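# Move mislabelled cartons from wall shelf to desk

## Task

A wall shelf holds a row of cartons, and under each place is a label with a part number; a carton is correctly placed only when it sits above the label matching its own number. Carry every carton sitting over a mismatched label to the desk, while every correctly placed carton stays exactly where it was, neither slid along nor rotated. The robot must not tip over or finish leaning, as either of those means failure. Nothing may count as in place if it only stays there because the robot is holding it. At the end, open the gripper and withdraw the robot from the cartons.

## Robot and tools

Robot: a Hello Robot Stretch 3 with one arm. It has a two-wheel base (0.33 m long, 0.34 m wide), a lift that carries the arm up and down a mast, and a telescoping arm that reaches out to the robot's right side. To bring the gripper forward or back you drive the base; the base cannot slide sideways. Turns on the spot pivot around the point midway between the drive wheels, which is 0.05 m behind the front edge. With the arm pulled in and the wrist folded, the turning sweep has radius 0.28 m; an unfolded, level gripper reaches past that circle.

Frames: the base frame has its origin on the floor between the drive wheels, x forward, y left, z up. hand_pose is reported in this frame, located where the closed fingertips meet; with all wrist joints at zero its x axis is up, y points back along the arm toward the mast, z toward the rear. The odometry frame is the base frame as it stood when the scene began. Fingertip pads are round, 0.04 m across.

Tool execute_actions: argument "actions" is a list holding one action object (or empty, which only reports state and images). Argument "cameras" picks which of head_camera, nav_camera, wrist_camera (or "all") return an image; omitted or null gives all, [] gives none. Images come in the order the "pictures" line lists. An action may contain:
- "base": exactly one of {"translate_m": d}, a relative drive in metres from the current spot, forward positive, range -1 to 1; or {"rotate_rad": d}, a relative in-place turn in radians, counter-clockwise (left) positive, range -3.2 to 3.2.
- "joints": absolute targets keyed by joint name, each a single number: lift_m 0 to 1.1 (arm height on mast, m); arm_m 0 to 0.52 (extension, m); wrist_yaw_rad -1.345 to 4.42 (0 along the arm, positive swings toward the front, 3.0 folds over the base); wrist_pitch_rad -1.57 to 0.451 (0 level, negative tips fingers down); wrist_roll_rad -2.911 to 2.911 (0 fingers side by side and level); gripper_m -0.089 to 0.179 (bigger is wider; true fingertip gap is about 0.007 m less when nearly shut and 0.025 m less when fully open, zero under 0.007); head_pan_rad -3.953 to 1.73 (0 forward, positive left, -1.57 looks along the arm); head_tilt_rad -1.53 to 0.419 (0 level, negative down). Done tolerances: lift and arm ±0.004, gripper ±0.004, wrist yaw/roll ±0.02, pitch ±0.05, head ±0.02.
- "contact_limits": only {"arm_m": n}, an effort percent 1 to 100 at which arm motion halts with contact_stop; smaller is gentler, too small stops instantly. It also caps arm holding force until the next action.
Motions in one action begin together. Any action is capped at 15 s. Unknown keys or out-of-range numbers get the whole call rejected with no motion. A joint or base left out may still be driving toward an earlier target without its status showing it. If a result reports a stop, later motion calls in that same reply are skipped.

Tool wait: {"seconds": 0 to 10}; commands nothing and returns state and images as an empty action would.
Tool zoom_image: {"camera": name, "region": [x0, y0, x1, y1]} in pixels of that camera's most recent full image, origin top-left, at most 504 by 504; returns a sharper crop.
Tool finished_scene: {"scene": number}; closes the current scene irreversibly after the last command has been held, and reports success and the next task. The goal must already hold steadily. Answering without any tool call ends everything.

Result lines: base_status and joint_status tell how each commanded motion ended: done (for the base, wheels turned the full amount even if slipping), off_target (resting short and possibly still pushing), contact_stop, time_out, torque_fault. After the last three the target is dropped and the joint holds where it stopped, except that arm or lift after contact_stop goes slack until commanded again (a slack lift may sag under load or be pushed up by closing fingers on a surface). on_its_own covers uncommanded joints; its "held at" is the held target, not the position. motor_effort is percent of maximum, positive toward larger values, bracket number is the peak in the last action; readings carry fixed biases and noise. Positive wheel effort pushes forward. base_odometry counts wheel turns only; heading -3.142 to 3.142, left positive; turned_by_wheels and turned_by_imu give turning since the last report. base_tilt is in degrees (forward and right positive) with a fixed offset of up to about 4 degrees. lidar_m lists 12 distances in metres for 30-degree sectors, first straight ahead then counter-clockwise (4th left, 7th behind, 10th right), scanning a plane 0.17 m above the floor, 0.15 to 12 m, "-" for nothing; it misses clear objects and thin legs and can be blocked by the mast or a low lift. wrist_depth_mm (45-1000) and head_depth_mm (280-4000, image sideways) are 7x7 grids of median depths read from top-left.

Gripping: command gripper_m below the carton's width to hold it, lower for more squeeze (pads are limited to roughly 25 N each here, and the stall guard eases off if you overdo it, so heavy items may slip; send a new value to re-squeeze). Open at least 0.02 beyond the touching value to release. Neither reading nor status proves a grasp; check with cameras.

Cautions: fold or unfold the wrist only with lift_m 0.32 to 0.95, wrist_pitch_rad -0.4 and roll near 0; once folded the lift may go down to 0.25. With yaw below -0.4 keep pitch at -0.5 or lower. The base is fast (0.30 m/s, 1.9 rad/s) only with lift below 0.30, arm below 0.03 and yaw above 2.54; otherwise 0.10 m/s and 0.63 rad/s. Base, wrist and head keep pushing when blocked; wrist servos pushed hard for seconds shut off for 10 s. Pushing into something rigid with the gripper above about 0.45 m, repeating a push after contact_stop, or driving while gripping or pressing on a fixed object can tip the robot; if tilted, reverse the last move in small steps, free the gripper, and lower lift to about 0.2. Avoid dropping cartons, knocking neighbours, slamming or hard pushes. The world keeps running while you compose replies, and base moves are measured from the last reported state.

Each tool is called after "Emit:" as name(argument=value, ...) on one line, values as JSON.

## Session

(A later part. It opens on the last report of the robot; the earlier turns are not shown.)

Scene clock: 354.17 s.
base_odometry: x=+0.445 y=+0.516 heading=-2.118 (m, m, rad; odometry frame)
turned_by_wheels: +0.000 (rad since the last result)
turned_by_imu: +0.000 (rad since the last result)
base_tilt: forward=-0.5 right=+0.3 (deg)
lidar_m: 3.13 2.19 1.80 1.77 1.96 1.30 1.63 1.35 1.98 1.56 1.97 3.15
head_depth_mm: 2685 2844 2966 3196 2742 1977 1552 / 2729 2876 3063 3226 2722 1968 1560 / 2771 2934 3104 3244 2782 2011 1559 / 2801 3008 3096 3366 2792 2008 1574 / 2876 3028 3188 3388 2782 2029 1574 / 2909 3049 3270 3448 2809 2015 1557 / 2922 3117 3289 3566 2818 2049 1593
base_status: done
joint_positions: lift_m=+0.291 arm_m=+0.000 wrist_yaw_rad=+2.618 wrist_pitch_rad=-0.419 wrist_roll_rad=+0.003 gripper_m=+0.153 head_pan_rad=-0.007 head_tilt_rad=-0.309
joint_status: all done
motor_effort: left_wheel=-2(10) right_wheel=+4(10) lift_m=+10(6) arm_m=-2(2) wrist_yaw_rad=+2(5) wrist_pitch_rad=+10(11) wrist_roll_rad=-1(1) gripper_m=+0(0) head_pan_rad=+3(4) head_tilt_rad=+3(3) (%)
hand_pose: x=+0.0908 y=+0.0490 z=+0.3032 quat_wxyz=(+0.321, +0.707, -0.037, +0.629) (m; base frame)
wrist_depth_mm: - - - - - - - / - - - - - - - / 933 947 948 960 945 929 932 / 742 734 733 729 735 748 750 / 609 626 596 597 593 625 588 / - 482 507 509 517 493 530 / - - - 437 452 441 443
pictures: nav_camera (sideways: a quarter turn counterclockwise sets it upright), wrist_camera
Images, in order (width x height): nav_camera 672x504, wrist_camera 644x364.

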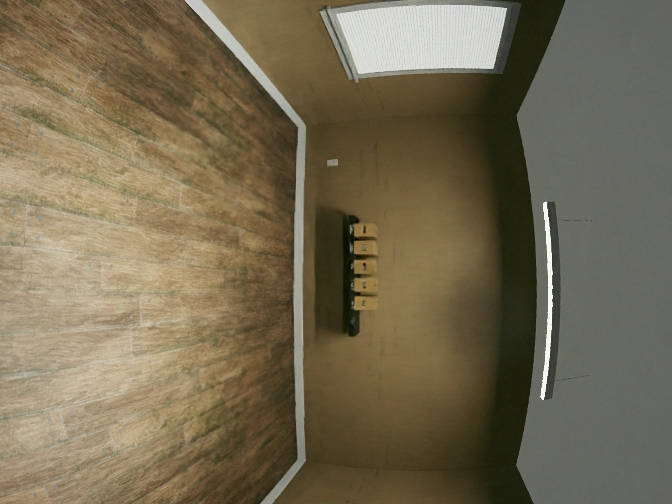

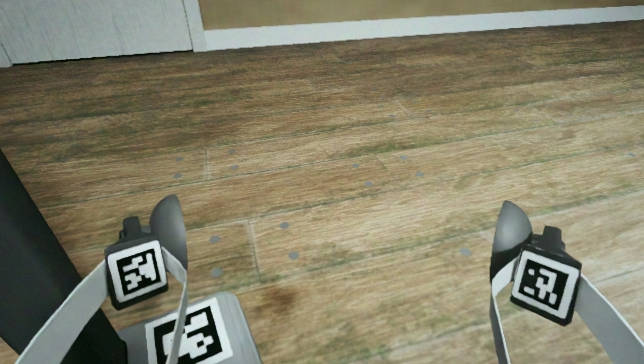

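Emit:
execute_actions(actions=[{"base": {"translate_m": 1.0}}], cameras=[])

Emit:
execute_actions(actions=[{"base": {"translate_m": 1.0}, "joints": {"head_tilt_rad": -0.5}}], cameras=["head_camera"])

Scene clock: 362.17 s.
base_odometry: x=-0.076 y=-0.338 heading=-2.118 (m, m, rad; odometry frame)
turned_by_wheels: +0.000 (rad since the last result)
turned_by_imu: +0.002 (rad since the last result)
base_tilt: forward=-0.6 right=+0.3 (deg)
lidar_m: 2.14 1.97 1.62 1.61 1.79 2.18 2.33 2.62 1.78 1.75 2.38 2.15
head_depth_mm: 1834 1899 2032 1921 2260 1979 1557 / 1860 1952 2072 1940 2308 1982 1555 / 1865 1973 2081 1964 2341 1999 1569 / 1900 2020 2138 2081 2376 1991 1559 / 1943 2044 2156 2289 2418 2020 1580 / 1970 2083 2205 2336 2453 2034 1581 / 2008 2093 2236 2388 2544 2040 1580
base_status: done
joint_positions: lift_m=+0.291 arm_m=+0.000 wrist_yaw_rad=+2.619 wrist_pitch_rad=-0.418 wrist_roll_rad=+0.003 gripper_m=+0.153 head_pan_rad=-0.007 head_tilt_rad=-0.309
joint_status: not commanded
motor_effort: left_wheel=-2(7) right_wheel=+4(12) lift_m=+10(10) arm_m=-2(3) wrist_yaw_rad=+2(2) wrist_pitch_rad=+10(10) wrist_roll_rad=-1(1) gripper_m=+1(0) head_pan_rad=+3(3) head_tilt_rad=+3(3) (%)
hand_pose: x=+0.0908 y=+0.0492 z=+0.3034 quat_wxyz=(+0.321, +0.707, -0.037, +0.630) (m; base frame)
wrist_depth_mm: - - - - - - - / - - - - - - - / 971 920 941 944 940 968 936 / 745 733 749 731 749 737 714 / 618 634 598 603 606 624 597 / - 486 504 523 511 497 532 / - - - 441 441 447 440
pictures: none
No camera images: the call's "cameras" was empty. Leave "cameras" out to get every camera's image.

Scene clock: 367.17 s.
base_odometry: x=-0.596 y=-1.191 heading=-2.118 (m, m, rad; odometry frame)
turned_by_wheels: +0.000 (rad since the last result)
turned_by_imu: +0.002 (rad since the last result)
base_tilt: forward=-0.5 right=+0.4 (deg)
lidar_m: 1.15 1.28 1.44 1.43 1.59 2.52 3.15 2.36 2.06 2.33 1.41 1.16
head_depth_mm: 936 1011 1103 970 1024 1480 1333 / 949 1029 1120 1068 1060 1513 1344 / 964 1046 1138 1006 1402 1535 1347 / 977 1059 1155 1029 1421 1559 1356 / 991 1078 1181 1258 1449 1582 1346 / 1004 1092 1197 1331 1496 1600 1354 / 1019 1115 1221 1349 1526 1630 1356
base_status: done
joint_positions: lift_m=+0.291 arm_m=+0.000 wrist_yaw_rad=+2.619 wrist_pitch_rad=-0.418 wrist_roll_rad=+0.003 gripper_m=+0.153 head_pan_rad=-0.007 head_tilt_rad=-0.495
joint_status: all done
motor_effort: left_wheel=-3(7) right_wheel=+4(12) lift_m=+10(10) arm_m=-2(2) wrist_yaw_rad=+1(1) wrist_pitch_rad=+10(10) wrist_roll_rad=-1(1) gripper_m=+0(0) head_pan_rad=+3(2) head_tilt_rad=-1(13) (%)
hand_pose: x=+0.0908 y=+0.0492 z=+0.3034 quat_wxyz=(+0.321, +0.707, -0.037, +0.630) (m; base frame)
wrist_depth_mm: - - - - - - - / - - - - - - - / 950 964 987 948 963 936 938 / 742 741 740 752 735 732 735 / 630 635 604 599 616 628 614 / - 479 516 514 500 496 519 / - - - 445 440 437 441
pictures: head_camera (sideways: a quarter turn clockwise sets it upright)
Images, in order (width x height): head_camera 896x504.

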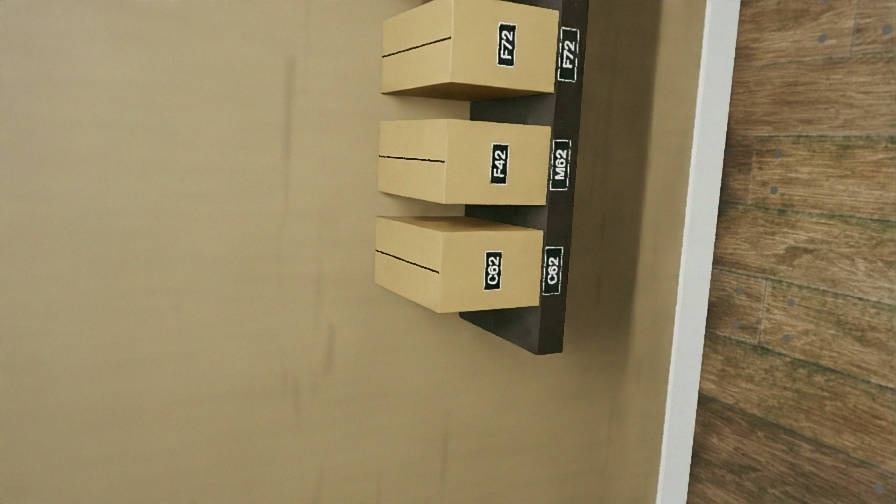

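Emit:
execute_actions(actions=[{"base": {"translate_m": 0.425}, "joints": {"lift_m": 0.76, "wrist_yaw_rad": 0.0, "wrist_pitch_rad": -1.47}}], cameras=[])

Scene clock: 376.80 s.
base_odometry: x=-0.818 y=-1.554 heading=-2.119 (m, m, rad; odometry frame)
turned_by_wheels: +0.000 (rad since the last result)
turned_by_imu: +0.000 (rad since the last result)
base_tilt: forward=-0.5 right=+0.4 (deg)
lidar_m: 0.74 0.82 1.31 1.35 1.50 2.43 3.54 2.68 2.32 1.72 0.90 0.74
head_depth_mm: 579 627 681 748 773 607 666 / 586 636 692 763 701 606 668 / 594 645 704 777 759 736 697 / 603 656 715 790 708 626 1140 / 612 666 729 806 871 664 1173 / 621 676 743 819 920 1020 1202 / 630 689 754 837 944 1076 1242
base_status: done
joint_positions: lift_m=+0.759 arm_m=+0.000 wrist_yaw_rad=+0.002 wrist_pitch_rad=-1.466 wrist_roll_rad=+0.002 gripper_m=+0.153 head_pan_rad=-0.007 head_tilt_rad=-0.495
joint_status: all done
motor_effort: left_wheel=-3(7) right_wheel=+4(11) lift_m=+36(39) arm_m=-2(3) wrist_yaw_rad=-3(4) wrist_pitch_rad=-2(9) wrist_roll_rad=-1(1) gripper_m=+0(0) head_pan_rad=+3(3) head_tilt_rad=-2(2) (%)
hand_pose: x=-0.0216 y=-0.1480 z=+0.6407 quat_wxyz=(+0.525, +0.473, -0.525, -0.474) (m; base frame)
wrist_depth_mm: 782 776 810 776 762 738 742 / 795 810 785 789 779 759 778 / 808 790 814 803 796 781 774 / 806 812 821 816 784 817 821 / 829 812 823 810 - 770 780 / 846 818 840 830 - 825 807 / 862 867 860 845 823 836 827
pictures: none
No camera images: the call's "cameras" was empty. Leave "cameras" out to get every camera's image.

Emit:
execute_actions(actions=[{"base": {"rotate_rad": 1.383}, "joints": {"lift_m": 1.03, "arm_m": 0.2, "head_pan_rad": -1.57, "head_tilt_rad": -0.6}}], cameras=["head_camera", "wrist_camera"])

Scene clock: 383.77 s.
base_odometry: x=-0.818 y=-1.554 heading=-0.736 (m, m, rad; odometry frame)
turned_by_wheels: +1.383 (rad since the last result)
turned_by_imu: +1.369 (rad since the last result)
base_tilt: forward=-0.5 right=+0.4 (deg)
lidar_m: 1.35 1.41 1.93 4.02 3.10 2.32 2.41 1.04 0.77 0.74 0.76 1.05
head_depth_mm: 606 - 732 788 637 713 1252 / 597 - - 810 682 733 1252 / 604 - - - 631 707 1243 / 602 649 741 - 828 730 1245 / 602 661 738 787 641 709 1241 / 602 662 737 802 650 712 1245 / 598 662 735 826 946 1057 1246
base_status: done
joint_positions: lift_m=+1.029 arm_m=+0.200 wrist_yaw_rad=+0.000 wrist_pitch_rad=-1.467 wrist_roll_rad=+0.002 gripper_m=+0.153 head_pan_rad=-1.563 head_tilt_rad=-0.593
joint_status: all done
motor_effort: left_wheel=-2(6) right_wheel=+4(9) lift_m=+37(35) arm_m=+3(3) wrist_yaw_rad=-1(2) wrist_pitch_rad=-1(2) wrist_roll_rad=-1(1) gripper_m=+0(0) head_pan_rad=-3(44) head_tilt_rad=-2(10) (%)
hand_pose: x=-0.0216 y=-0.3472 z=+0.9107 quat_wxyz=(+0.525, +0.473, -0.525, -0.474) (m; base frame)
wrist_depth_mm: 985 257 256 295 245 279 232 / - - 408 401 391 389 383 / - - - - - - - / - - - - - - - / - - - - - - - / - - - - - - - / - - - - - - -
pictures: head_camera (sideways: a quarter turn clockwise sets it upright), wrist_camera
Images, in order (width x height): head_camera 896x504, wrist_camera 644x364.

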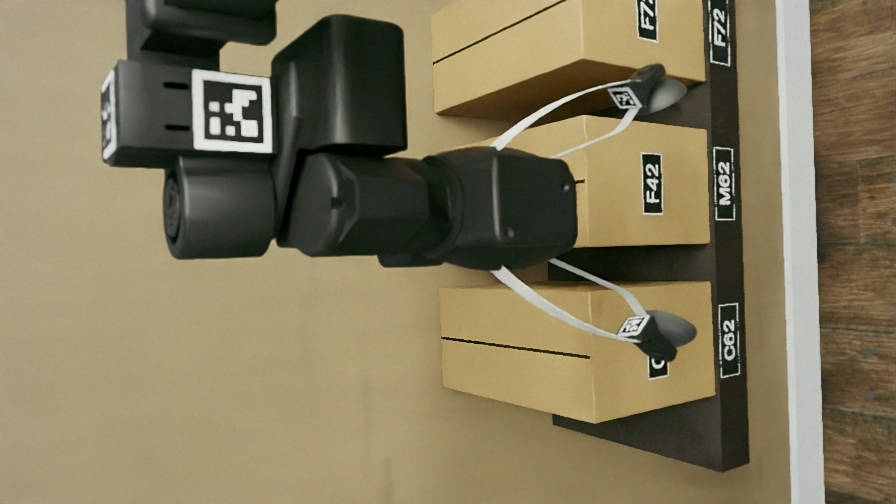

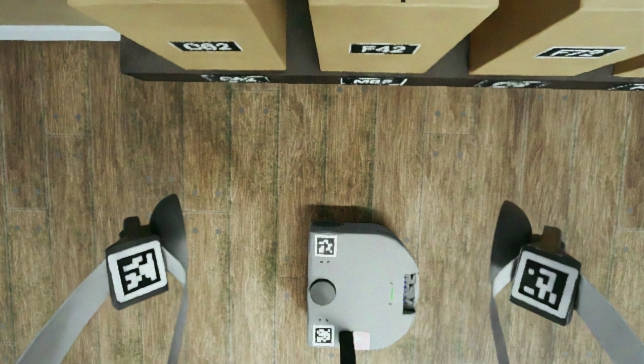

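Emit:
execute_actions(actions=[{"base": {"translate_m": -0.038}, "joints": {"lift_m": 1.0, "arm_m": 0.453}, "contact_limits": {"arm_m": 15}}], cameras=["head_camera", "wrist_camera"])

Scene clock: 391.40 s.
base_odometry: x=-0.846 y=-1.529 heading=-0.736 (m, m, rad; odometry frame)
turned_by_wheels: +0.000 (rad since the last result)
turned_by_imu: +0.000 (rad since the last result)
base_tilt: forward=-0.5 right=+0.4 (deg)
lidar_m: 1.39 1.45 1.99 3.54 3.09 2.28 2.37 1.04 0.76 0.74 0.76 1.05
head_depth_mm: 605 648 768 795 636 710 1245 / 605 - 739 791 661 719 1247 / 600 - 741 805 643 716 1247 / 602 664 733 789 641 704 1245 / 602 664 739 803 703 720 1246 / 600 662 738 788 638 700 1240 / 600 662 734 827 892 726 1255
base_status: done
joint_positions: lift_m=+1.001 arm_m=+0.453 wrist_yaw_rad=+0.000 wrist_pitch_rad=-1.468 wrist_roll_rad=+0.002 gripper_m=+0.153 head_pan_rad=-1.563 head_tilt_rad=-0.593
joint_status: all done
motor_effort: left_wheel=-2(7) right_wheel=+4(5) lift_m=+9(32) arm_m=+3(3) wrist_yaw_rad=+0(1) wrist_pitch_rad=-1(1) wrist_roll_rad=-1(1) gripper_m=+0(0) head_pan_rad=-2(2) head_tilt_rad=-2(3) (%)
contact_limits: arm_m 15 (drawing in: default 21, maximum 35; extending or still: default 30, maximum 48)
hand_pose: x=-0.0216 y=-0.6000 z=+0.8820 quat_wxyz=(+0.524, +0.473, -0.525, -0.475) (m; base frame)
wrist_depth_mm: 192 190 221 187 183 209 181 / 196 193 231 187 187 221 183 / 197 196 233 191 190 218 186 / 200 199 230 194 192 218 189 / 202 202 236 196 196 256 192 / 207 206 235 199 198 253 193 / 209 208 234 204 201 213 196
pictures: head_camera (sideways: a quarter turn clockwise sets it upright), wrist_camera
Images, in order (width x height): head_camera 896x504, wrist_camera 644x364.

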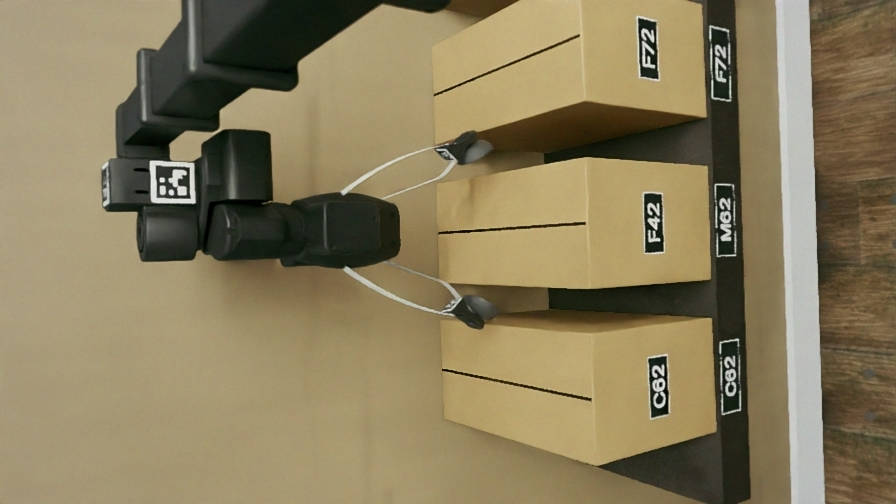

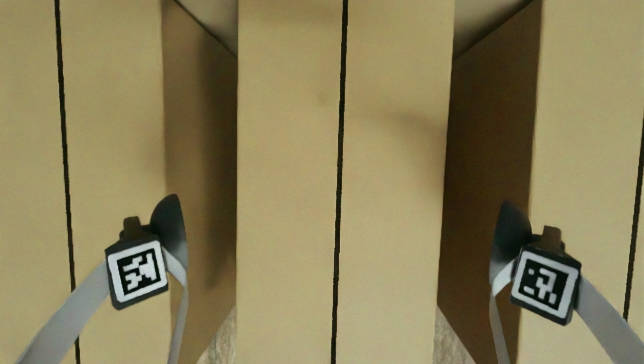

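Emit:
execute_actions(actions=[{"base": {"translate_m": -0.003}, "joints": {"lift_m": 0.968}}], cameras=["head_camera", "wrist_camera"])

Scene clock: 397.17 s.
base_odometry: x=-0.848 y=-1.527 heading=-0.736 (m, m, rad; odometry frame)
turned_by_wheels: +0.000 (rad since the last result)
turned_by_imu: +0.000 (rad since the last result)
base_tilt: forward=-0.5 right=+0.3 (deg)
lidar_m: 1.39 1.45 1.99 4.02 3.09 2.28 2.37 1.04 0.77 0.74 0.77 1.05
head_depth_mm: 607 658 - 791 635 710 1260 / 605 647 751 794 660 715 1244 / 603 - 752 804 642 716 1244 / 602 654 740 770 642 705 1240 / 602 663 737 802 730 719 1247 / 600 660 736 785 638 699 1244 / 600 661 735 827 891 726 1241
base_status: done
joint_positions: lift_m=+0.969 arm_m=+0.453 wrist_yaw_rad=+0.000 wrist_pitch_rad=-1.468 wrist_roll_rad=+0.002 gripper_m=+0.153 head_pan_rad=-1.563 head_tilt_rad=-0.593
joint_status: all done
motor_effort: left_wheel=-2(6) right_wheel=+4(6) lift_m=+10(9) arm_m=+4(4) wrist_yaw_rad=-1(1) wrist_pitch_rad=-1(1) wrist_roll_rad=-1(1) gripper_m=+0(0) head_pan_rad=-4(4) head_tilt_rad=-2(2) (%)
hand_pose: x=-0.0216 y=-0.6000 z=+0.8500 quat_wxyz=(+0.524, +0.473, -0.525, -0.475) (m; base frame)
wrist_depth_mm: 160 174 157 155 154 200 151 / 162 175 160 158 157 215 152 / 164 175 162 160 159 213 155 / 168 176 165 163 160 212 157 / 170 169 167 165 163 250 160 / 171 204 168 167 164 247 160 / - 176 171 170 168 207 164
pictures: head_camera (sideways: a quarter turn clockwise sets it upright), wrist_camera
Images, in order (width x height): head_camera 896x504, wrist_camera 644x364.

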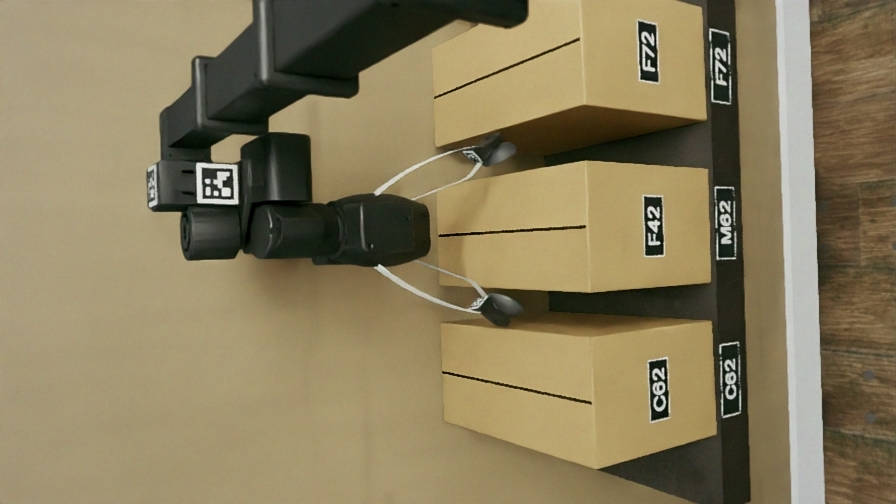

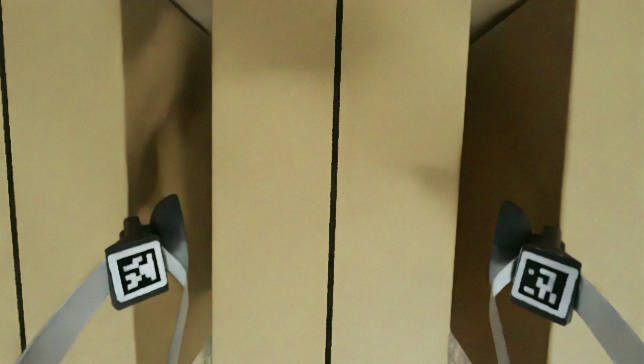

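Emit:
zoom_image(camera="head_camera", region=[420, 110, 620, 350])

Region (420, 110, 620, 350) of head_camera's 896x504 image, scaled by 2.100, with more detail than that image has.

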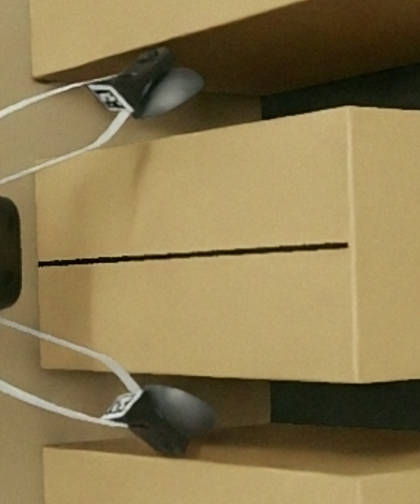

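Emit:
execute_actions(actions=[{"joints": {"lift_m": 0.936}}], cameras=["head_camera", "wrist_camera"])

Scene clock: 402.40 s.
base_odometry: x=-0.848 y=-1.527 heading=-0.736 (m, m, rad; odometry frame)
turned_by_wheels: +0.000 (rad since the last result)
turned_by_imu: +0.000 (rad since the last result)
base_tilt: forward=-0.5 right=+0.4 (deg)
lidar_m: 1.40 1.45 1.98 3.58 3.09 2.28 2.36 1.04 0.77 0.74 0.76 1.05
head_depth_mm: 604 668 720 - 638 712 1256 / 605 657 - 789 658 715 1248 / 603 644 768 806 643 718 1242 / 603 654 738 767 645 707 1245 / 603 662 738 802 722 720 1244 / 601 661 736 787 640 699 1236 / 600 660 737 827 891 725 1242
base_status: not commanded
joint_positions: lift_m=+0.937 arm_m=+0.453 wrist_yaw_rad=+0.000 wrist_pitch_rad=-1.468 wrist_roll_rad=+0.002 gripper_m=+0.153 head_pan_rad=-1.563 head_tilt_rad=-0.593
joint_status: all done
motor_effort: left_wheel=-2(3) right_wheel=+3(3) lift_m=+10(7) arm_m=+3(3) wrist_yaw_rad=+0(1) wrist_pitch_rad=-1(1) wrist_roll_rad=-1(1) gripper_m=+0(0) head_pan_rad=-4(3) head_tilt_rad=-2(2) (%)
hand_pose: x=-0.0216 y=-0.6001 z=+0.8180 quat_wxyz=(+0.524, +0.473, -0.525, -0.475) (m; base frame)
wrist_depth_mm: 130 174 126 124 123 174 138 / 131 174 128 126 125 174 138 / 133 175 130 128 127 172 138 / 134 175 131 129 129 184 137 / 136 155 133 132 130 130 136 / 138 206 136 134 133 132 130 / - 173 137 135 134 187 142
pictures: head_camera (sideways: a quarter turn clockwise sets it upright), wrist_camera
Images, in order (width x height): head_camera 896x504, wrist_camera 644x364.

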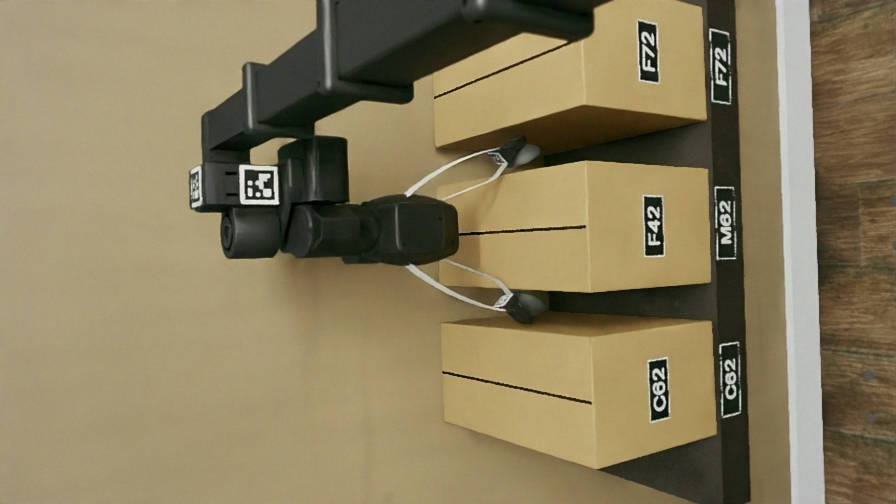

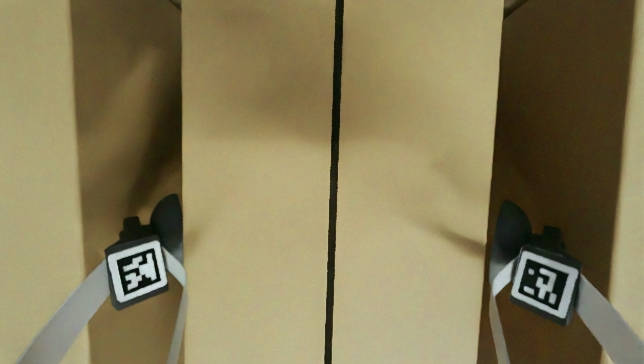

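Emit:
execute_actions(actions=[{"base": {"translate_m": 0.002}, "joints": {"gripper_m": 0.095}}], cameras=[])

Scene clock: 404.93 s.
base_odometry: x=-0.847 y=-1.528 heading=-0.736 (m, m, rad; odometry frame)
turned_by_wheels: +0.000 (rad since the last result)
turned_by_imu: +0.000 (rad since the last result)
base_tilt: forward=-0.6 right=+0.4 (deg)
lidar_m: 1.39 1.45 1.99 3.57 3.10 2.29 2.37 1.04 0.77 0.74 0.76 1.05
head_depth_mm: 606 665 721 - 637 714 1252 / 604 657 - 792 660 720 1247 / 603 648 766 805 643 718 1245 / 603 656 739 769 642 703 1238 / 602 662 737 804 704 719 1239 / 598 661 734 785 639 699 1242 / 600 662 738 829 889 727 1245
base_status: done
joint_positions: lift_m=+0.937 arm_m=+0.453 wrist_yaw_rad=+0.000 wrist_pitch_rad=-1.468 wrist_roll_rad=+0.002 gripper_m=+0.112 head_pan_rad=-1.563 head_tilt_rad=-0.593
joint_status: gripper_m off_target (ended at +0.112, target +0.095)
motor_effort: left_wheel=-2(4) right_wheel=+3(10) lift_m=+10(10) arm_m=+4(4) wrist_yaw_rad=+0(0) wrist_pitch_rad=-1(1) wrist_roll_rad=-1(1) gripper_m=-100(100) head_pan_rad=-4(5) head_tilt_rad=-3(2) (%)
hand_pose: x=-0.0216 y=-0.6001 z=+0.8180 quat_wxyz=(+0.524, +0.473, -0.525, -0.475) (m; base frame)
wrist_depth_mm: 129 172 126 124 123 123 141 / 131 171 128 125 124 175 141 / 132 171 129 128 126 176 140 / 135 173 132 129 129 174 140 / 136 153 132 131 130 130 138 / 138 163 135 134 132 131 132 / - 174 137 135 133 191 145
pictures: none
No camera images: the call's "cameras" was empty. Leave "cameras" out to get every camera's image.

Emit:
execute_actions(actions=[], cameras=["wrist_camera"])

Scene clock: 411.67 s.
base_odometry: x=-0.847 y=-1.528 heading=-0.736 (m, m, rad; odometry frame)
turned_by_wheels: +0.000 (rad since the last result)
turned_by_imu: +0.000 (rad since the last result)
base_tilt: forward=-0.5 right=+0.4 (deg)
lidar_m: 1.40 1.45 1.99 3.56 3.08 2.29 2.37 1.04 0.77 0.74 0.77 1.05
head_depth_mm: 605 668 719 - 637 714 1244 / 604 656 - 794 660 719 1250 / 604 646 765 805 642 713 1245 / 602 654 739 769 641 705 1243 / 602 663 737 804 702 721 1246 / 601 662 737 786 640 699 1247 / 600 660 735 827 891 726 1243
base_status: done
joint_positions: lift_m=+0.937 arm_m=+0.453 wrist_yaw_rad=+0.000 wrist_pitch_rad=-1.468 wrist_roll_rad=+0.002 gripper_m=+0.096 head_pan_rad=-1.563 head_tilt_rad=-0.593
joint_status: gripper_m off_target (ended at +0.112, target +0.095)
on_its_own: gripper_m moved -0.016 to your old target +0.095
motor_effort: left_wheel=-2(4) right_wheel=+4(10) lift_m=+10(10) arm_m=+5(4) wrist_yaw_rad=+0(0) wrist_pitch_rad=-1(1) wrist_roll_rad=-1(1) gripper_m=-56(100) head_pan_rad=-3(5) head_tilt_rad=-2(2) (%)
hand_pose: x=-0.0216 y=-0.6001 z=+0.8180 quat_wxyz=(+0.524, +0.473, -0.525, -0.475) (m; base frame)
wrist_depth_mm: 129 170 126 124 123 123 141 / 131 171 127 126 124 176 140 / 132 172 129 128 127 175 140 / 135 173 131 130 129 175 139 / 136 153 133 131 129 129 139 / 138 164 135 134 132 131 132 / - 175 136 135 134 195 144
pictures: wrist_camera
Images, in order (width x height): wrist_camera 644x364.

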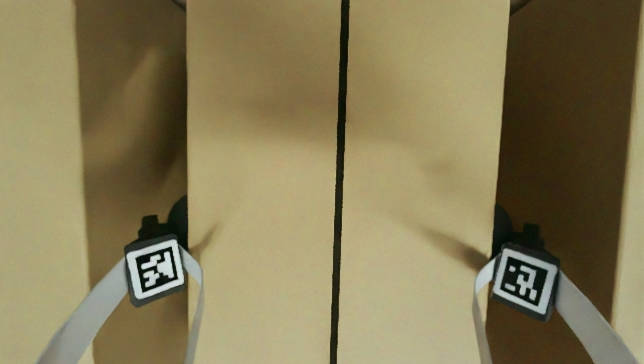

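Emit:
execute_actions(actions=[{"joints": {"lift_m": 0.957}}], cameras=["head_camera"])

Scene clock: 413.67 s.
base_odometry: x=-0.847 y=-1.528 heading=-0.736 (m, m, rad; odometry frame)
turned_by_wheels: +0.000 (rad since the last result)
turned_by_imu: +0.000 (rad since the last result)
base_tilt: forward=-0.6 right=+0.4 (deg)
lidar_m: 1.39 1.45 1.99 3.57 3.10 2.29 2.36 1.04 0.76 0.74 0.77 1.05
head_depth_mm: 606 666 - 761 635 711 1256 / 606 647 754 795 661 719 1250 / 604 647 766 795 632 716 1243 / 601 653 739 736 626 711 1245 / 600 662 739 801 712 721 1251 / 600 660 737 786 639 700 1242 / 600 661 734 826 895 725 1238
base_status: not commanded
joint_positions: lift_m=+0.956 arm_m=+0.453 wrist_yaw_rad=+0.000 wrist_pitch_rad=-1.468 wrist_roll_rad=+0.002 gripper_m=+0.096 head_pan_rad=-1.563 head_tilt_rad=-0.593
joint_status: all done
motor_effort: left_wheel=-1(2) right_wheel=+3(3) lift_m=+37(41) arm_m=+3(4) wrist_yaw_rad=+0(1) wrist_pitch_rad=-1(1) wrist_roll_rad=-1(1) gripper_m=-55(56) head_pan_rad=-2(3) head_tilt_rad=-2(2) (%)
hand_pose: x=-0.0216 y=-0.6000 z=+0.8376 quat_wxyz=(+0.524, +0.473, -0.525, -0.475) (m; base frame)
wrist_depth_mm: 147 171 126 125 123 123 141 / 149 171 128 126 124 174 141 / 152 172 129 127 127 175 143 / 154 173 131 130 127 174 146 / 157 157 133 132 130 129 147 / 159 163 135 134 132 132 149 / - 174 137 136 134 195 151
pictures: head_camera (sideways: a quarter turn clockwise sets it upright)
Images, in order (width x height): head_camera 896x504.

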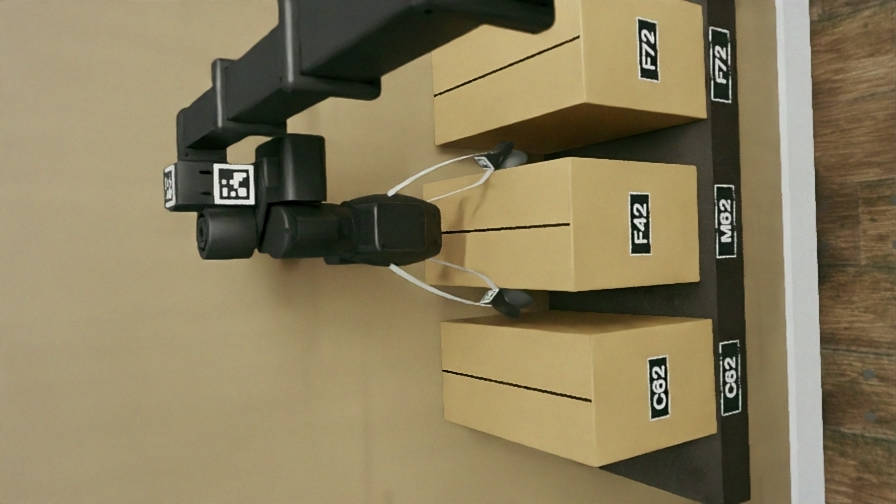

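Emit:
execute_actions(actions=[{"joints": {"lift_m": 1.04, "arm_m": 0.13, "head_pan_rad": -2.15, "head_tilt_rad": -0.75}}], cameras=["head_camera", "nav_camera"])

Scene clock: 419.03 s.
base_odometry: x=-0.847 y=-1.528 heading=-0.736 (m, m, rad; odometry frame)
turned_by_wheels: +0.000 (rad since the last result)
turned_by_imu: +0.000 (rad since the last result)
base_tilt: forward=-0.5 right=+0.4 (deg)
lidar_m: 1.39 1.45 1.98 3.57 3.07 2.29 2.37 1.04 0.76 0.74 0.77 1.05
head_depth_mm: - - - - 1588 1351 1175 / - - - 1477 1576 1356 1180 / - - - 848 1493 1365 1183 / - - - 747 1368 1366 1181 / - - 827 698 775 1311 337 / - - 824 659 659 351 312 / - 700 - 724 404 352 306
base_status: not commanded
joint_positions: lift_m=+1.039 arm_m=+0.130 wrist_yaw_rad=+0.000 wrist_pitch_rad=-1.468 wrist_roll_rad=+0.002 gripper_m=+0.096 head_pan_rad=-2.143 head_tilt_rad=-0.741
joint_status: all done
motor_effort: left_wheel=-3(3) right_wheel=+3(3) lift_m=+37(39) arm_m=-3(3) wrist_yaw_rad=-1(1) wrist_pitch_rad=-1(2) wrist_roll_rad=-1(1) gripper_m=-56(55) head_pan_rad=-3(35) head_tilt_rad=-2(13) (%)
hand_pose: x=-0.0216 y=-0.2775 z=+0.9206 quat_wxyz=(+0.524, +0.473, -0.525, -0.475) (m; base frame)
wrist_depth_mm: - 430 126 125 123 123 391 / - - 128 127 125 - - / - - 128 128 126 - - / - - 131 130 128 - - / - - 134 131 130 129 - / - - 134 133 132 132 - / - - 137 135 133 - -
pictures: head_camera (sideways: a quarter turn clockwise sets it upright), nav_camera (sideways: a quarter turn counterclockwise sets it upright)
Images, in order (width x height): head_camera 896x504, nav_camera 672x504.

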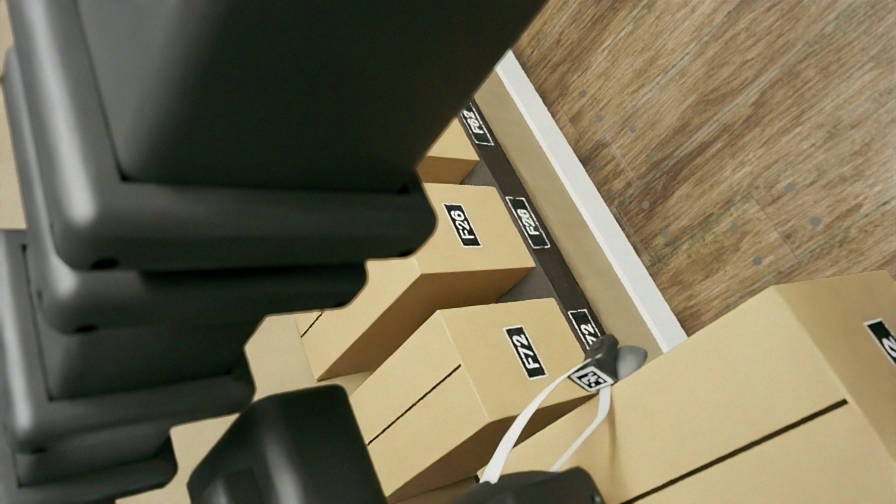

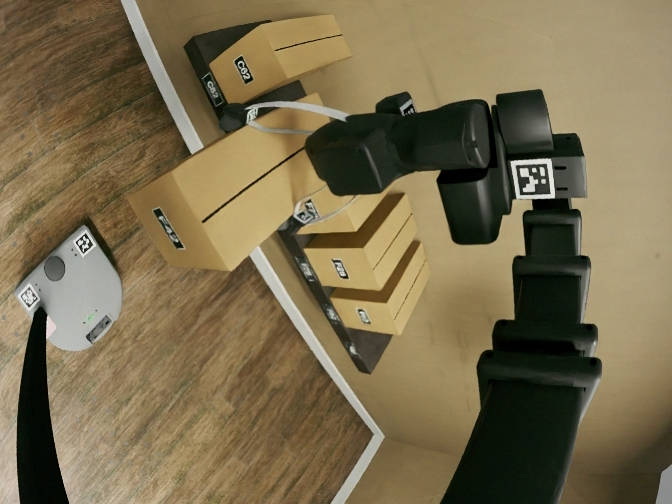

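Emit:
zoom_image(camera="head_camera", region=[430, 170, 570, 280])

Emit:
execute_actions(actions=[{"base": {"rotate_rad": 1.58}, "joints": {"head_pan_rad": 0.0, "head_tilt_rad": -0.3}}], cameras=[])

Emit:
execute_actions(actions=[{"base": {"translate_m": 1.0}}], cameras=["head_camera"])

Region (430, 170, 570, 280) of head_camera's 896x504 image, scaled by 3.600, with more detail than that image has; it fills the top 396 rows of this view, and the rest is white.

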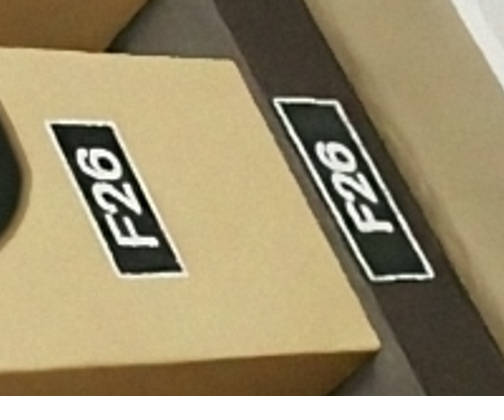

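Scene clock: 424.63 s.
base_odometry: x=-0.847 y=-1.528 heading=+0.844 (m, m, rad; odometry frame)
turned_by_wheels: +1.580 (rad since the last result)
turned_by_imu: +1.564 (rad since the last result)
base_tilt: forward=-0.6 right=+0.4 (deg)
lidar_m: 3.54 3.09 2.28 2.37 1.03 0.76 0.74 0.77 1.07 1.39 1.45 2.01
head_depth_mm: 3568 3779 - - 2735 1963 1561 / 3641 3797 - - 2723 1987 1564 / 3669 3818 - - 2761 2002 1570 / 3619 3824 3999 - 2767 2021 1570 / 3562 3829 - - 2799 2026 1577 / 3661 3764 - - 2819 2039 1564 / 3586 3770 3987 - 2805 2034 1586
base_status: done
joint_positions: lift_m=+1.039 arm_m=+0.130 wrist_yaw_rad=+0.000 wrist_pitch_rad=-1.468 wrist_roll_rad=+0.002 gripper_m=+0.096 head_pan_rad=-0.007 head_tilt_rad=-0.310
joint_status: all done
motor_effort: left_wheel=-2(7) right_wheel=+4(9) lift_m=+37(37) arm_m=-3(3) wrist_yaw_rad=+0(0) wrist_pitch_rad=-1(0) wrist_roll_rad=-1(1) gripper_m=-56(56) head_pan_rad=+3(42) head_tilt_rad=+3(20) (%)
hand_pose: x=-0.0216 y=-0.2775 z=+0.9206 quat_wxyz=(+0.524, +0.473, -0.525, -0.475) (m; base frame)
wrist_depth_mm: - - 126 124 123 123 928 / - - 128 126 125 - 939 / - - 129 128 126 - 916 / - - 131 131 128 - 901 / - - 133 131 129 130 903 / - - 135 133 132 131 867 / - - 136 135 134 - 928
pictures: none
No camera images: the call's "cameras" was empty. Leave "cameras" out to get every camera's image.

Scene clock: 435.57 s.
base_odometry: x=-0.182 y=-0.781 heading=+0.844 (m, m, rad; odometry frame)
turned_by_wheels: +0.000 (rad since the last result)
turned_by_imu: +0.000 (rad since the last result)
base_tilt: forward=-0.6 right=+0.4 (deg)
lidar_m: 2.56 2.77 2.09 1.95 2.44 1.80 1.74 1.81 1.46 1.41 1.47 1.99
head_depth_mm: 2707 2862 3026 3196 2704 1968 1552 / 2654 2861 3013 3202 2721 1983 1558 / 2722 2808 3014 3236 2766 2005 1565 / 2700 2847 2967 3165 2817 2006 1568 / 2679 2853 2996 3206 2780 2011 1569 / 2683 2841 2934 3154 2803 2016 1582 / 2700 2832 3004 3171 2853 2041 1576
base_status: done
joint_positions: lift_m=+1.039 arm_m=+0.130 wrist_yaw_rad=+0.000 wrist_pitch_rad=-1.468 wrist_roll_rad=+0.002 gripper_m=+0.096 head_pan_rad=-0.007 head_tilt_rad=-0.310
joint_status: not commanded
motor_effort: left_wheel=-3(4) right_wheel=+4(9) lift_m=+37(37) arm_m=-3(3) wrist_yaw_rad=+0(1) wrist_pitch_rad=+0(0) wrist_roll_rad=-1(1) gripper_m=-55(55) head_pan_rad=+3(3) head_tilt_rad=+3(4) (%)
hand_pose: x=-0.0216 y=-0.2775 z=+0.9206 quat_wxyz=(+0.524, +0.473, -0.525, -0.475) (m; base frame)
wrist_depth_mm: - - 126 124 123 123 - / - - 128 126 125 - - / - - 129 128 126 - - / - - 131 129 128 - - / - - 133 131 130 130 - / - - 135 133 132 131 - / - - 137 134 134 - -
pictures: head_camera (sideways: a quarter turn clockwise sets it upright)
Images, in order (width x height): head_camera 896x504.

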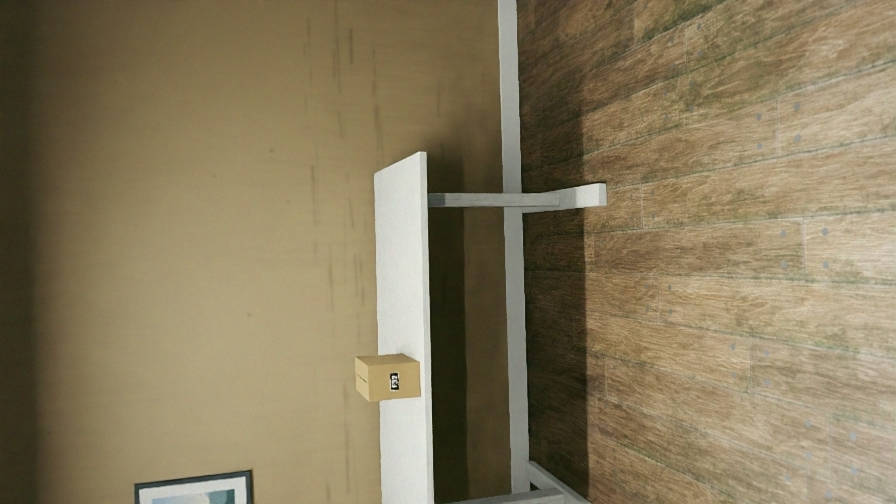

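Emit:
execute_actions(actions=[{"base": {"translate_m": 1.0}}], cameras=[])

Emit:
execute_actions(actions=[{"base": {"translate_m": 0.72}, "joints": {"arm_m": 0.51, "lift_m": 1.03, "head_tilt_rad": -0.85}}], cameras=["nav_camera"])

Scene clock: 450.80 s.
base_odometry: x=+0.483 y=-0.034 heading=+0.843 (m, m, rad; odometry frame)
turned_by_wheels: +0.000 (rad since the last result)
turned_by_imu: +0.000 (rad since the last result)
base_tilt: forward=-0.5 right=+0.4 (deg)
lidar_m: 1.57 1.87 2.41 1.94 2.41 2.83 2.74 2.00 1.47 1.43 1.46 2.06
head_depth_mm: 1776 1873 1981 2110 2257 1971 1563 / 1775 1876 2000 2060 2230 1986 1561 / 1764 1863 1974 1965 1700 1875 1559 / 1765 1864 1980 2002 2240 2003 1569 / 1766 1861 1971 2010 2220 2012 1567 / 1767 1846 1959 2012 2231 2018 1580 / 1770 1861 1975 1890 2231 2028 1580
base_status: done
joint_positions: lift_m=+1.039 arm_m=+0.130 wrist_yaw_rad=+0.000 wrist_pitch_rad=-1.468 wrist_roll_rad=+0.002 gripper_m=+0.096 head_pan_rad=-0.007 head_tilt_rad=-0.310
joint_status: not commanded
motor_effort: left_wheel=-3(3) right_wheel=+4(9) lift_m=+37(37) arm_m=-3(3) wrist_yaw_rad=-1(0) wrist_pitch_rad=-1(0) wrist_roll_rad=-1(1) gripper_m=-56(55) head_pan_rad=+3(3) head_tilt_rad=+3(3) (%)
hand_pose: x=-0.0216 y=-0.2775 z=+0.9206 quat_wxyz=(+0.524, +0.473, -0.525, -0.475) (m; base frame)
wrist_depth_mm: - - 126 125 124 123 - / - - 128 125 124 - - / - - 128 128 127 - - / - - 132 130 128 - - / - - 133 131 130 130 - / - - 135 133 132 131 - / - - 137 136 134 - -
pictures: none
No camera images: the call's "cameras" was empty. Leave "cameras" out to get every camera's image.

Scene clock: 459.23 s.
base_odometry: x=+0.962 y=+0.504 heading=+0.843 (m, m, rad; odometry frame)
turned_by_wheels: +0.000 (rad since the last result)
turned_by_imu: -0.002 (rad since the last result)
base_tilt: forward=-0.5 right=+0.4 (deg)
lidar_m: 0.90 1.35 1.30 1.95 2.42 3.33 3.46 2.01 1.49 1.42 1.48 0.86
head_depth_mm: 1163 1248 911 755 1477 1288 1146 / 1153 1165 916 761 1441 1272 1141 / 1153 1154 917 761 1494 1295 1149 / 1152 1172 923 764 1492 1298 1152 / 1149 1174 929 768 1496 1307 1154 / 1150 1180 932 768 1502 1304 1149 / 1144 1182 933 774 1508 1302 1156
base_status: done
joint_positions: lift_m=+1.031 arm_m=+0.510 wrist_yaw_rad=+0.000 wrist_pitch_rad=-1.468 wrist_roll_rad=+0.002 gripper_m=+0.096 head_pan_rad=-0.007 head_tilt_rad=-0.839
joint_status: all done
motor_effort: left_wheel=-3(3) right_wheel=+3(10) lift_m=+11(33) arm_m=+4(5) wrist_yaw_rad=-1(0) wrist_pitch_rad=+0(0) wrist_roll_rad=-1(1) gripper_m=-55(56) head_pan_rad=+3(3) head_tilt_rad=-3(24) (%)
hand_pose: x=-0.0216 y=-0.6569 z=+0.9120 quat_wxyz=(+0.524, +0.473, -0.525, -0.475) (m; base frame)
wrist_depth_mm: - - 126 125 123 122 - / - - 128 126 125 - - / - - 129 128 127 - - / - - 131 130 128 - - / - - 133 131 129 130 - / - - 135 133 132 132 - / - - 137 134 134 - -
pictures: nav_camera (sideways: a quarter turn counterclockwise sets it upright)
Images, in order (width x height): nav_camera 672x504.

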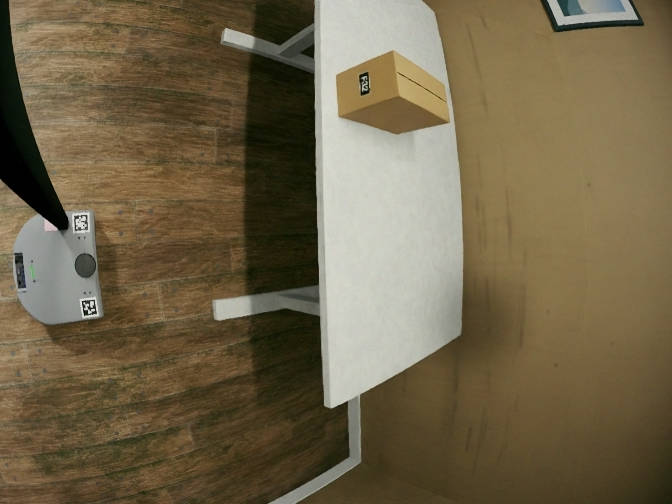

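Emit:
execute_actions(actions=[{"base": {"rotate_rad": 1.55}, "joints": {"lift_m": 1.012, "head_pan_rad": -1.57, "head_tilt_rad": -0.7}}], cameras=["head_camera", "wrist_camera"])

Scene clock: 464.77 s.
base_odometry: x=+0.962 y=+0.504 heading=+2.393 (m, m, rad; odometry frame)
turned_by_wheels: +1.550 (rad since the last result)
turned_by_imu: +1.535 (rad since the last result)
base_tilt: forward=-0.6 right=+0.4 (deg)
lidar_m: 1.95 2.14 3.27 3.46 2.04 1.49 1.42 1.48 0.86 0.86 1.35 1.31
head_depth_mm: - 1308 1130 881 757 1383 1196 / - 1257 1131 880 759 1347 1186 / - 1260 788 680 744 1385 1203 / 1115 1231 725 647 748 1389 1201 / 1116 1248 1154 891 766 1389 1206 / 1109 1247 1165 895 772 1401 1211 / 1111 1243 1162 901 773 1406 1216
base_status: done
joint_positions: lift_m=+1.013 arm_m=+0.510 wrist_yaw_rad=+0.000 wrist_pitch_rad=-1.468 wrist_roll_rad=+0.002 gripper_m=+0.096 head_pan_rad=-1.563 head_tilt_rad=-0.705
joint_status: all done
motor_effort: left_wheel=-2(8) right_wheel=+3(12) lift_m=+11(11) arm_m=+3(3) wrist_yaw_rad=+0(0) wrist_pitch_rad=+0(1) wrist_roll_rad=-1(1) gripper_m=-56(56) head_pan_rad=-3(42) head_tilt_rad=+2(10) (%)
hand_pose: x=-0.0216 y=-0.6569 z=+0.8940 quat_wxyz=(+0.524, +0.473, -0.525, -0.475) (m; base frame)
wrist_depth_mm: 334 333 126 125 123 123 314 / 338 336 128 126 124 316 316 / 345 342 129 128 127 327 323 / 349 348 131 129 128 325 330 / 359 350 133 132 130 129 334 / 363 359 135 133 131 131 335 / - - 136 136 134 346 347
pictures: head_camera (sideways: a quarter turn clockwise sets it upright), wrist_camera
Images, in order (width x height): head_camera 896x504, wrist_camera 644x364.

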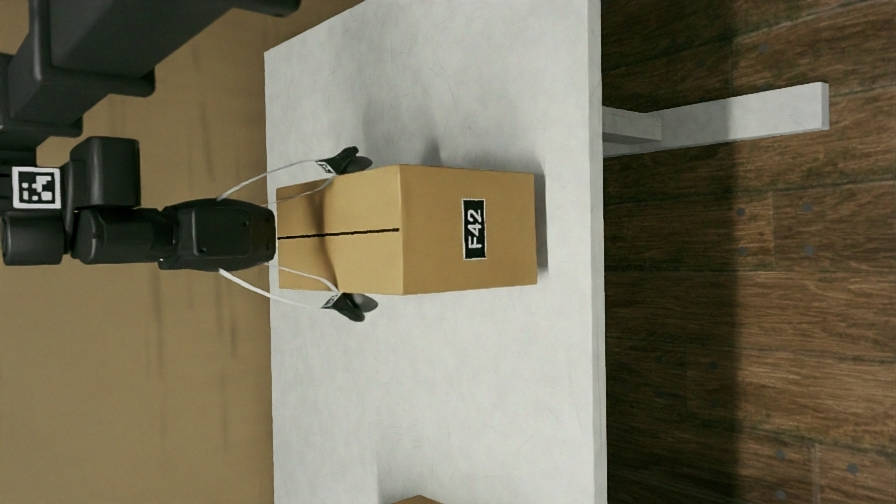

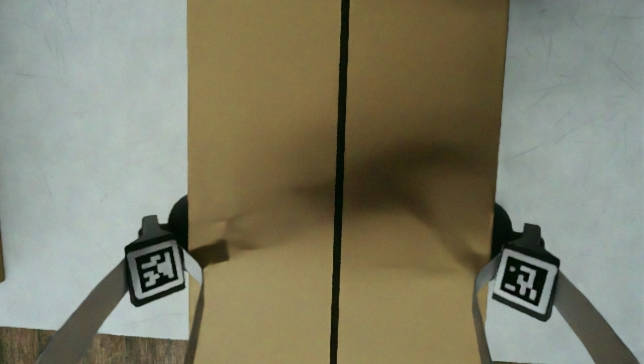

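Emit:
execute_actions(actions=[{"joints": {"lift_m": 0.984}}], cameras=[])

Emit:
execute_actions(actions=[{"joints": {"gripper_m": 0.17}}], cameras=["head_camera"])

Scene clock: 468.97 s.
base_odometry: x=+0.962 y=+0.504 heading=+2.393 (m, m, rad; odometry frame)
turned_by_wheels: +0.000 (rad since the last result)
turned_by_imu: +0.000 (rad since the last result)
base_tilt: forward=-0.5 right=+0.4 (deg)
lidar_m: 1.95 2.14 3.29 3.45 2.04 1.49 1.42 1.48 0.86 0.86 1.35 1.30
head_depth_mm: 1106 - 1087 878 757 1383 1197 / 1076 1274 1135 883 759 1353 1189 / - 1282 1095 679 740 1387 1197 / 1090 1229 753 662 732 1394 1203 / 1116 1244 1157 895 769 1393 1207 / 1108 1240 1163 894 767 1388 1200 / 1113 1244 1169 898 772 1403 1216
base_status: not commanded
joint_positions: lift_m=+0.985 arm_m=+0.510 wrist_yaw_rad=+0.000 wrist_pitch_rad=-1.468 wrist_roll_rad=+0.002 gripper_m=+0.096 head_pan_rad=-1.563 head_tilt_rad=-0.705
joint_status: all done
motor_effort: left_wheel=-2(2) right_wheel=+4(3) lift_m=+10(10) arm_m=+3(4) wrist_yaw_rad=+0(0) wrist_pitch_rad=+0(0) wrist_roll_rad=-1(1) gripper_m=-55(56) head_pan_rad=-4(3) head_tilt_rad=+2(2) (%)
hand_pose: x=-0.0216 y=-0.6569 z=+0.8660 quat_wxyz=(+0.524, +0.473, -0.525, -0.475) (m; base frame)
wrist_depth_mm: 305 306 125 125 122 122 286 / 308 310 127 125 125 293 296 / 315 311 129 127 126 296 296 / 320 318 131 130 128 300 300 / 324 321 133 132 131 129 306 / 328 326 134 133 131 131 309 / 337 330 136 135 134 317 314
pictures: none
No camera images: the call's "cameras" was empty. Leave "cameras" out to get every camera's image.

Scene clock: 470.20 s.
base_odometry: x=+0.962 y=+0.504 heading=+2.393 (m, m, rad; odometry frame)
turned_by_wheels: +0.000 (rad since the last result)
turned_by_imu: +0.000 (rad since the last result)
base_tilt: forward=-0.5 right=+0.4 (deg)
lidar_m: 1.95 2.14 3.30 3.44 2.04 1.49 1.42 1.48 0.86 0.86 1.34 1.30
head_depth_mm: 1101 - 1086 876 753 1386 1194 / 1066 1276 1137 881 761 1342 1190 / - 1276 1098 680 739 1389 1203 / 1089 1224 752 663 733 1398 1195 / 1107 1238 1178 893 767 1392 1207 / 1111 1250 1155 896 769 1401 1214 / 1106 1246 1168 900 773 1397 1213
base_status: not commanded
joint_positions: lift_m=+0.985 arm_m=+0.510 wrist_yaw_rad=+0.000 wrist_pitch_rad=-1.468 wrist_roll_rad=+0.002 gripper_m=+0.149 head_pan_rad=-1.563 head_tilt_rad=-0.705
joint_status: gripper_m off_target (ended at +0.149, target +0.170)
motor_effort: left_wheel=-2(2) right_wheel=+3(3) lift_m=+10(10) arm_m=+3(3) wrist_yaw_rad=+0(0) wrist_pitch_rad=+0(0) wrist_roll_rad=-1(1) gripper_m=+100(99) head_pan_rad=-2(3) head_tilt_rad=+2(1) (%)
hand_pose: x=-0.0216 y=-0.6569 z=+0.8660 quat_wxyz=(+0.524, +0.473, -0.525, -0.475) (m; base frame)
wrist_depth_mm: 305 303 126 124 123 123 287 / 313 306 128 127 125 293 290 / 313 314 129 128 127 295 296 / 321 315 131 129 129 301 301 / 328 320 133 131 130 129 304 / 328 326 135 134 132 131 311 / 337 333 137 136 134 316 316
pictures: head_camera (sideways: a quarter turn clockwise sets it upright)
Images, in order (width x height): head_camera 896x504.

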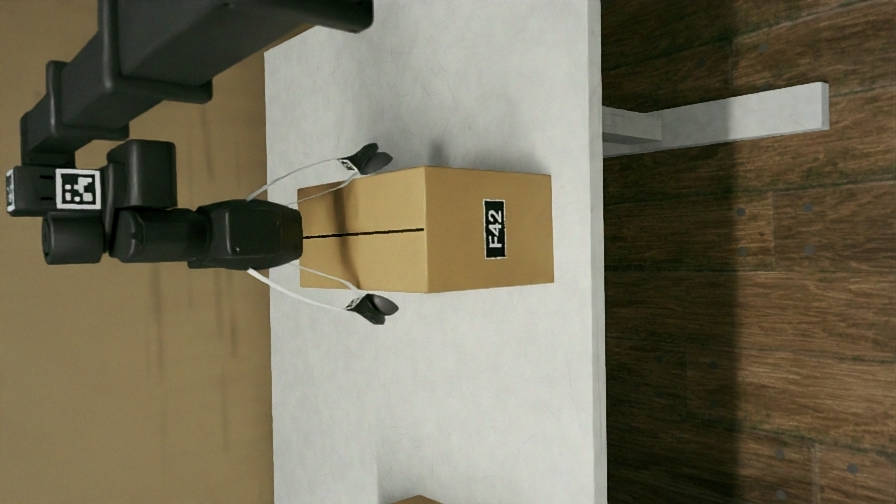

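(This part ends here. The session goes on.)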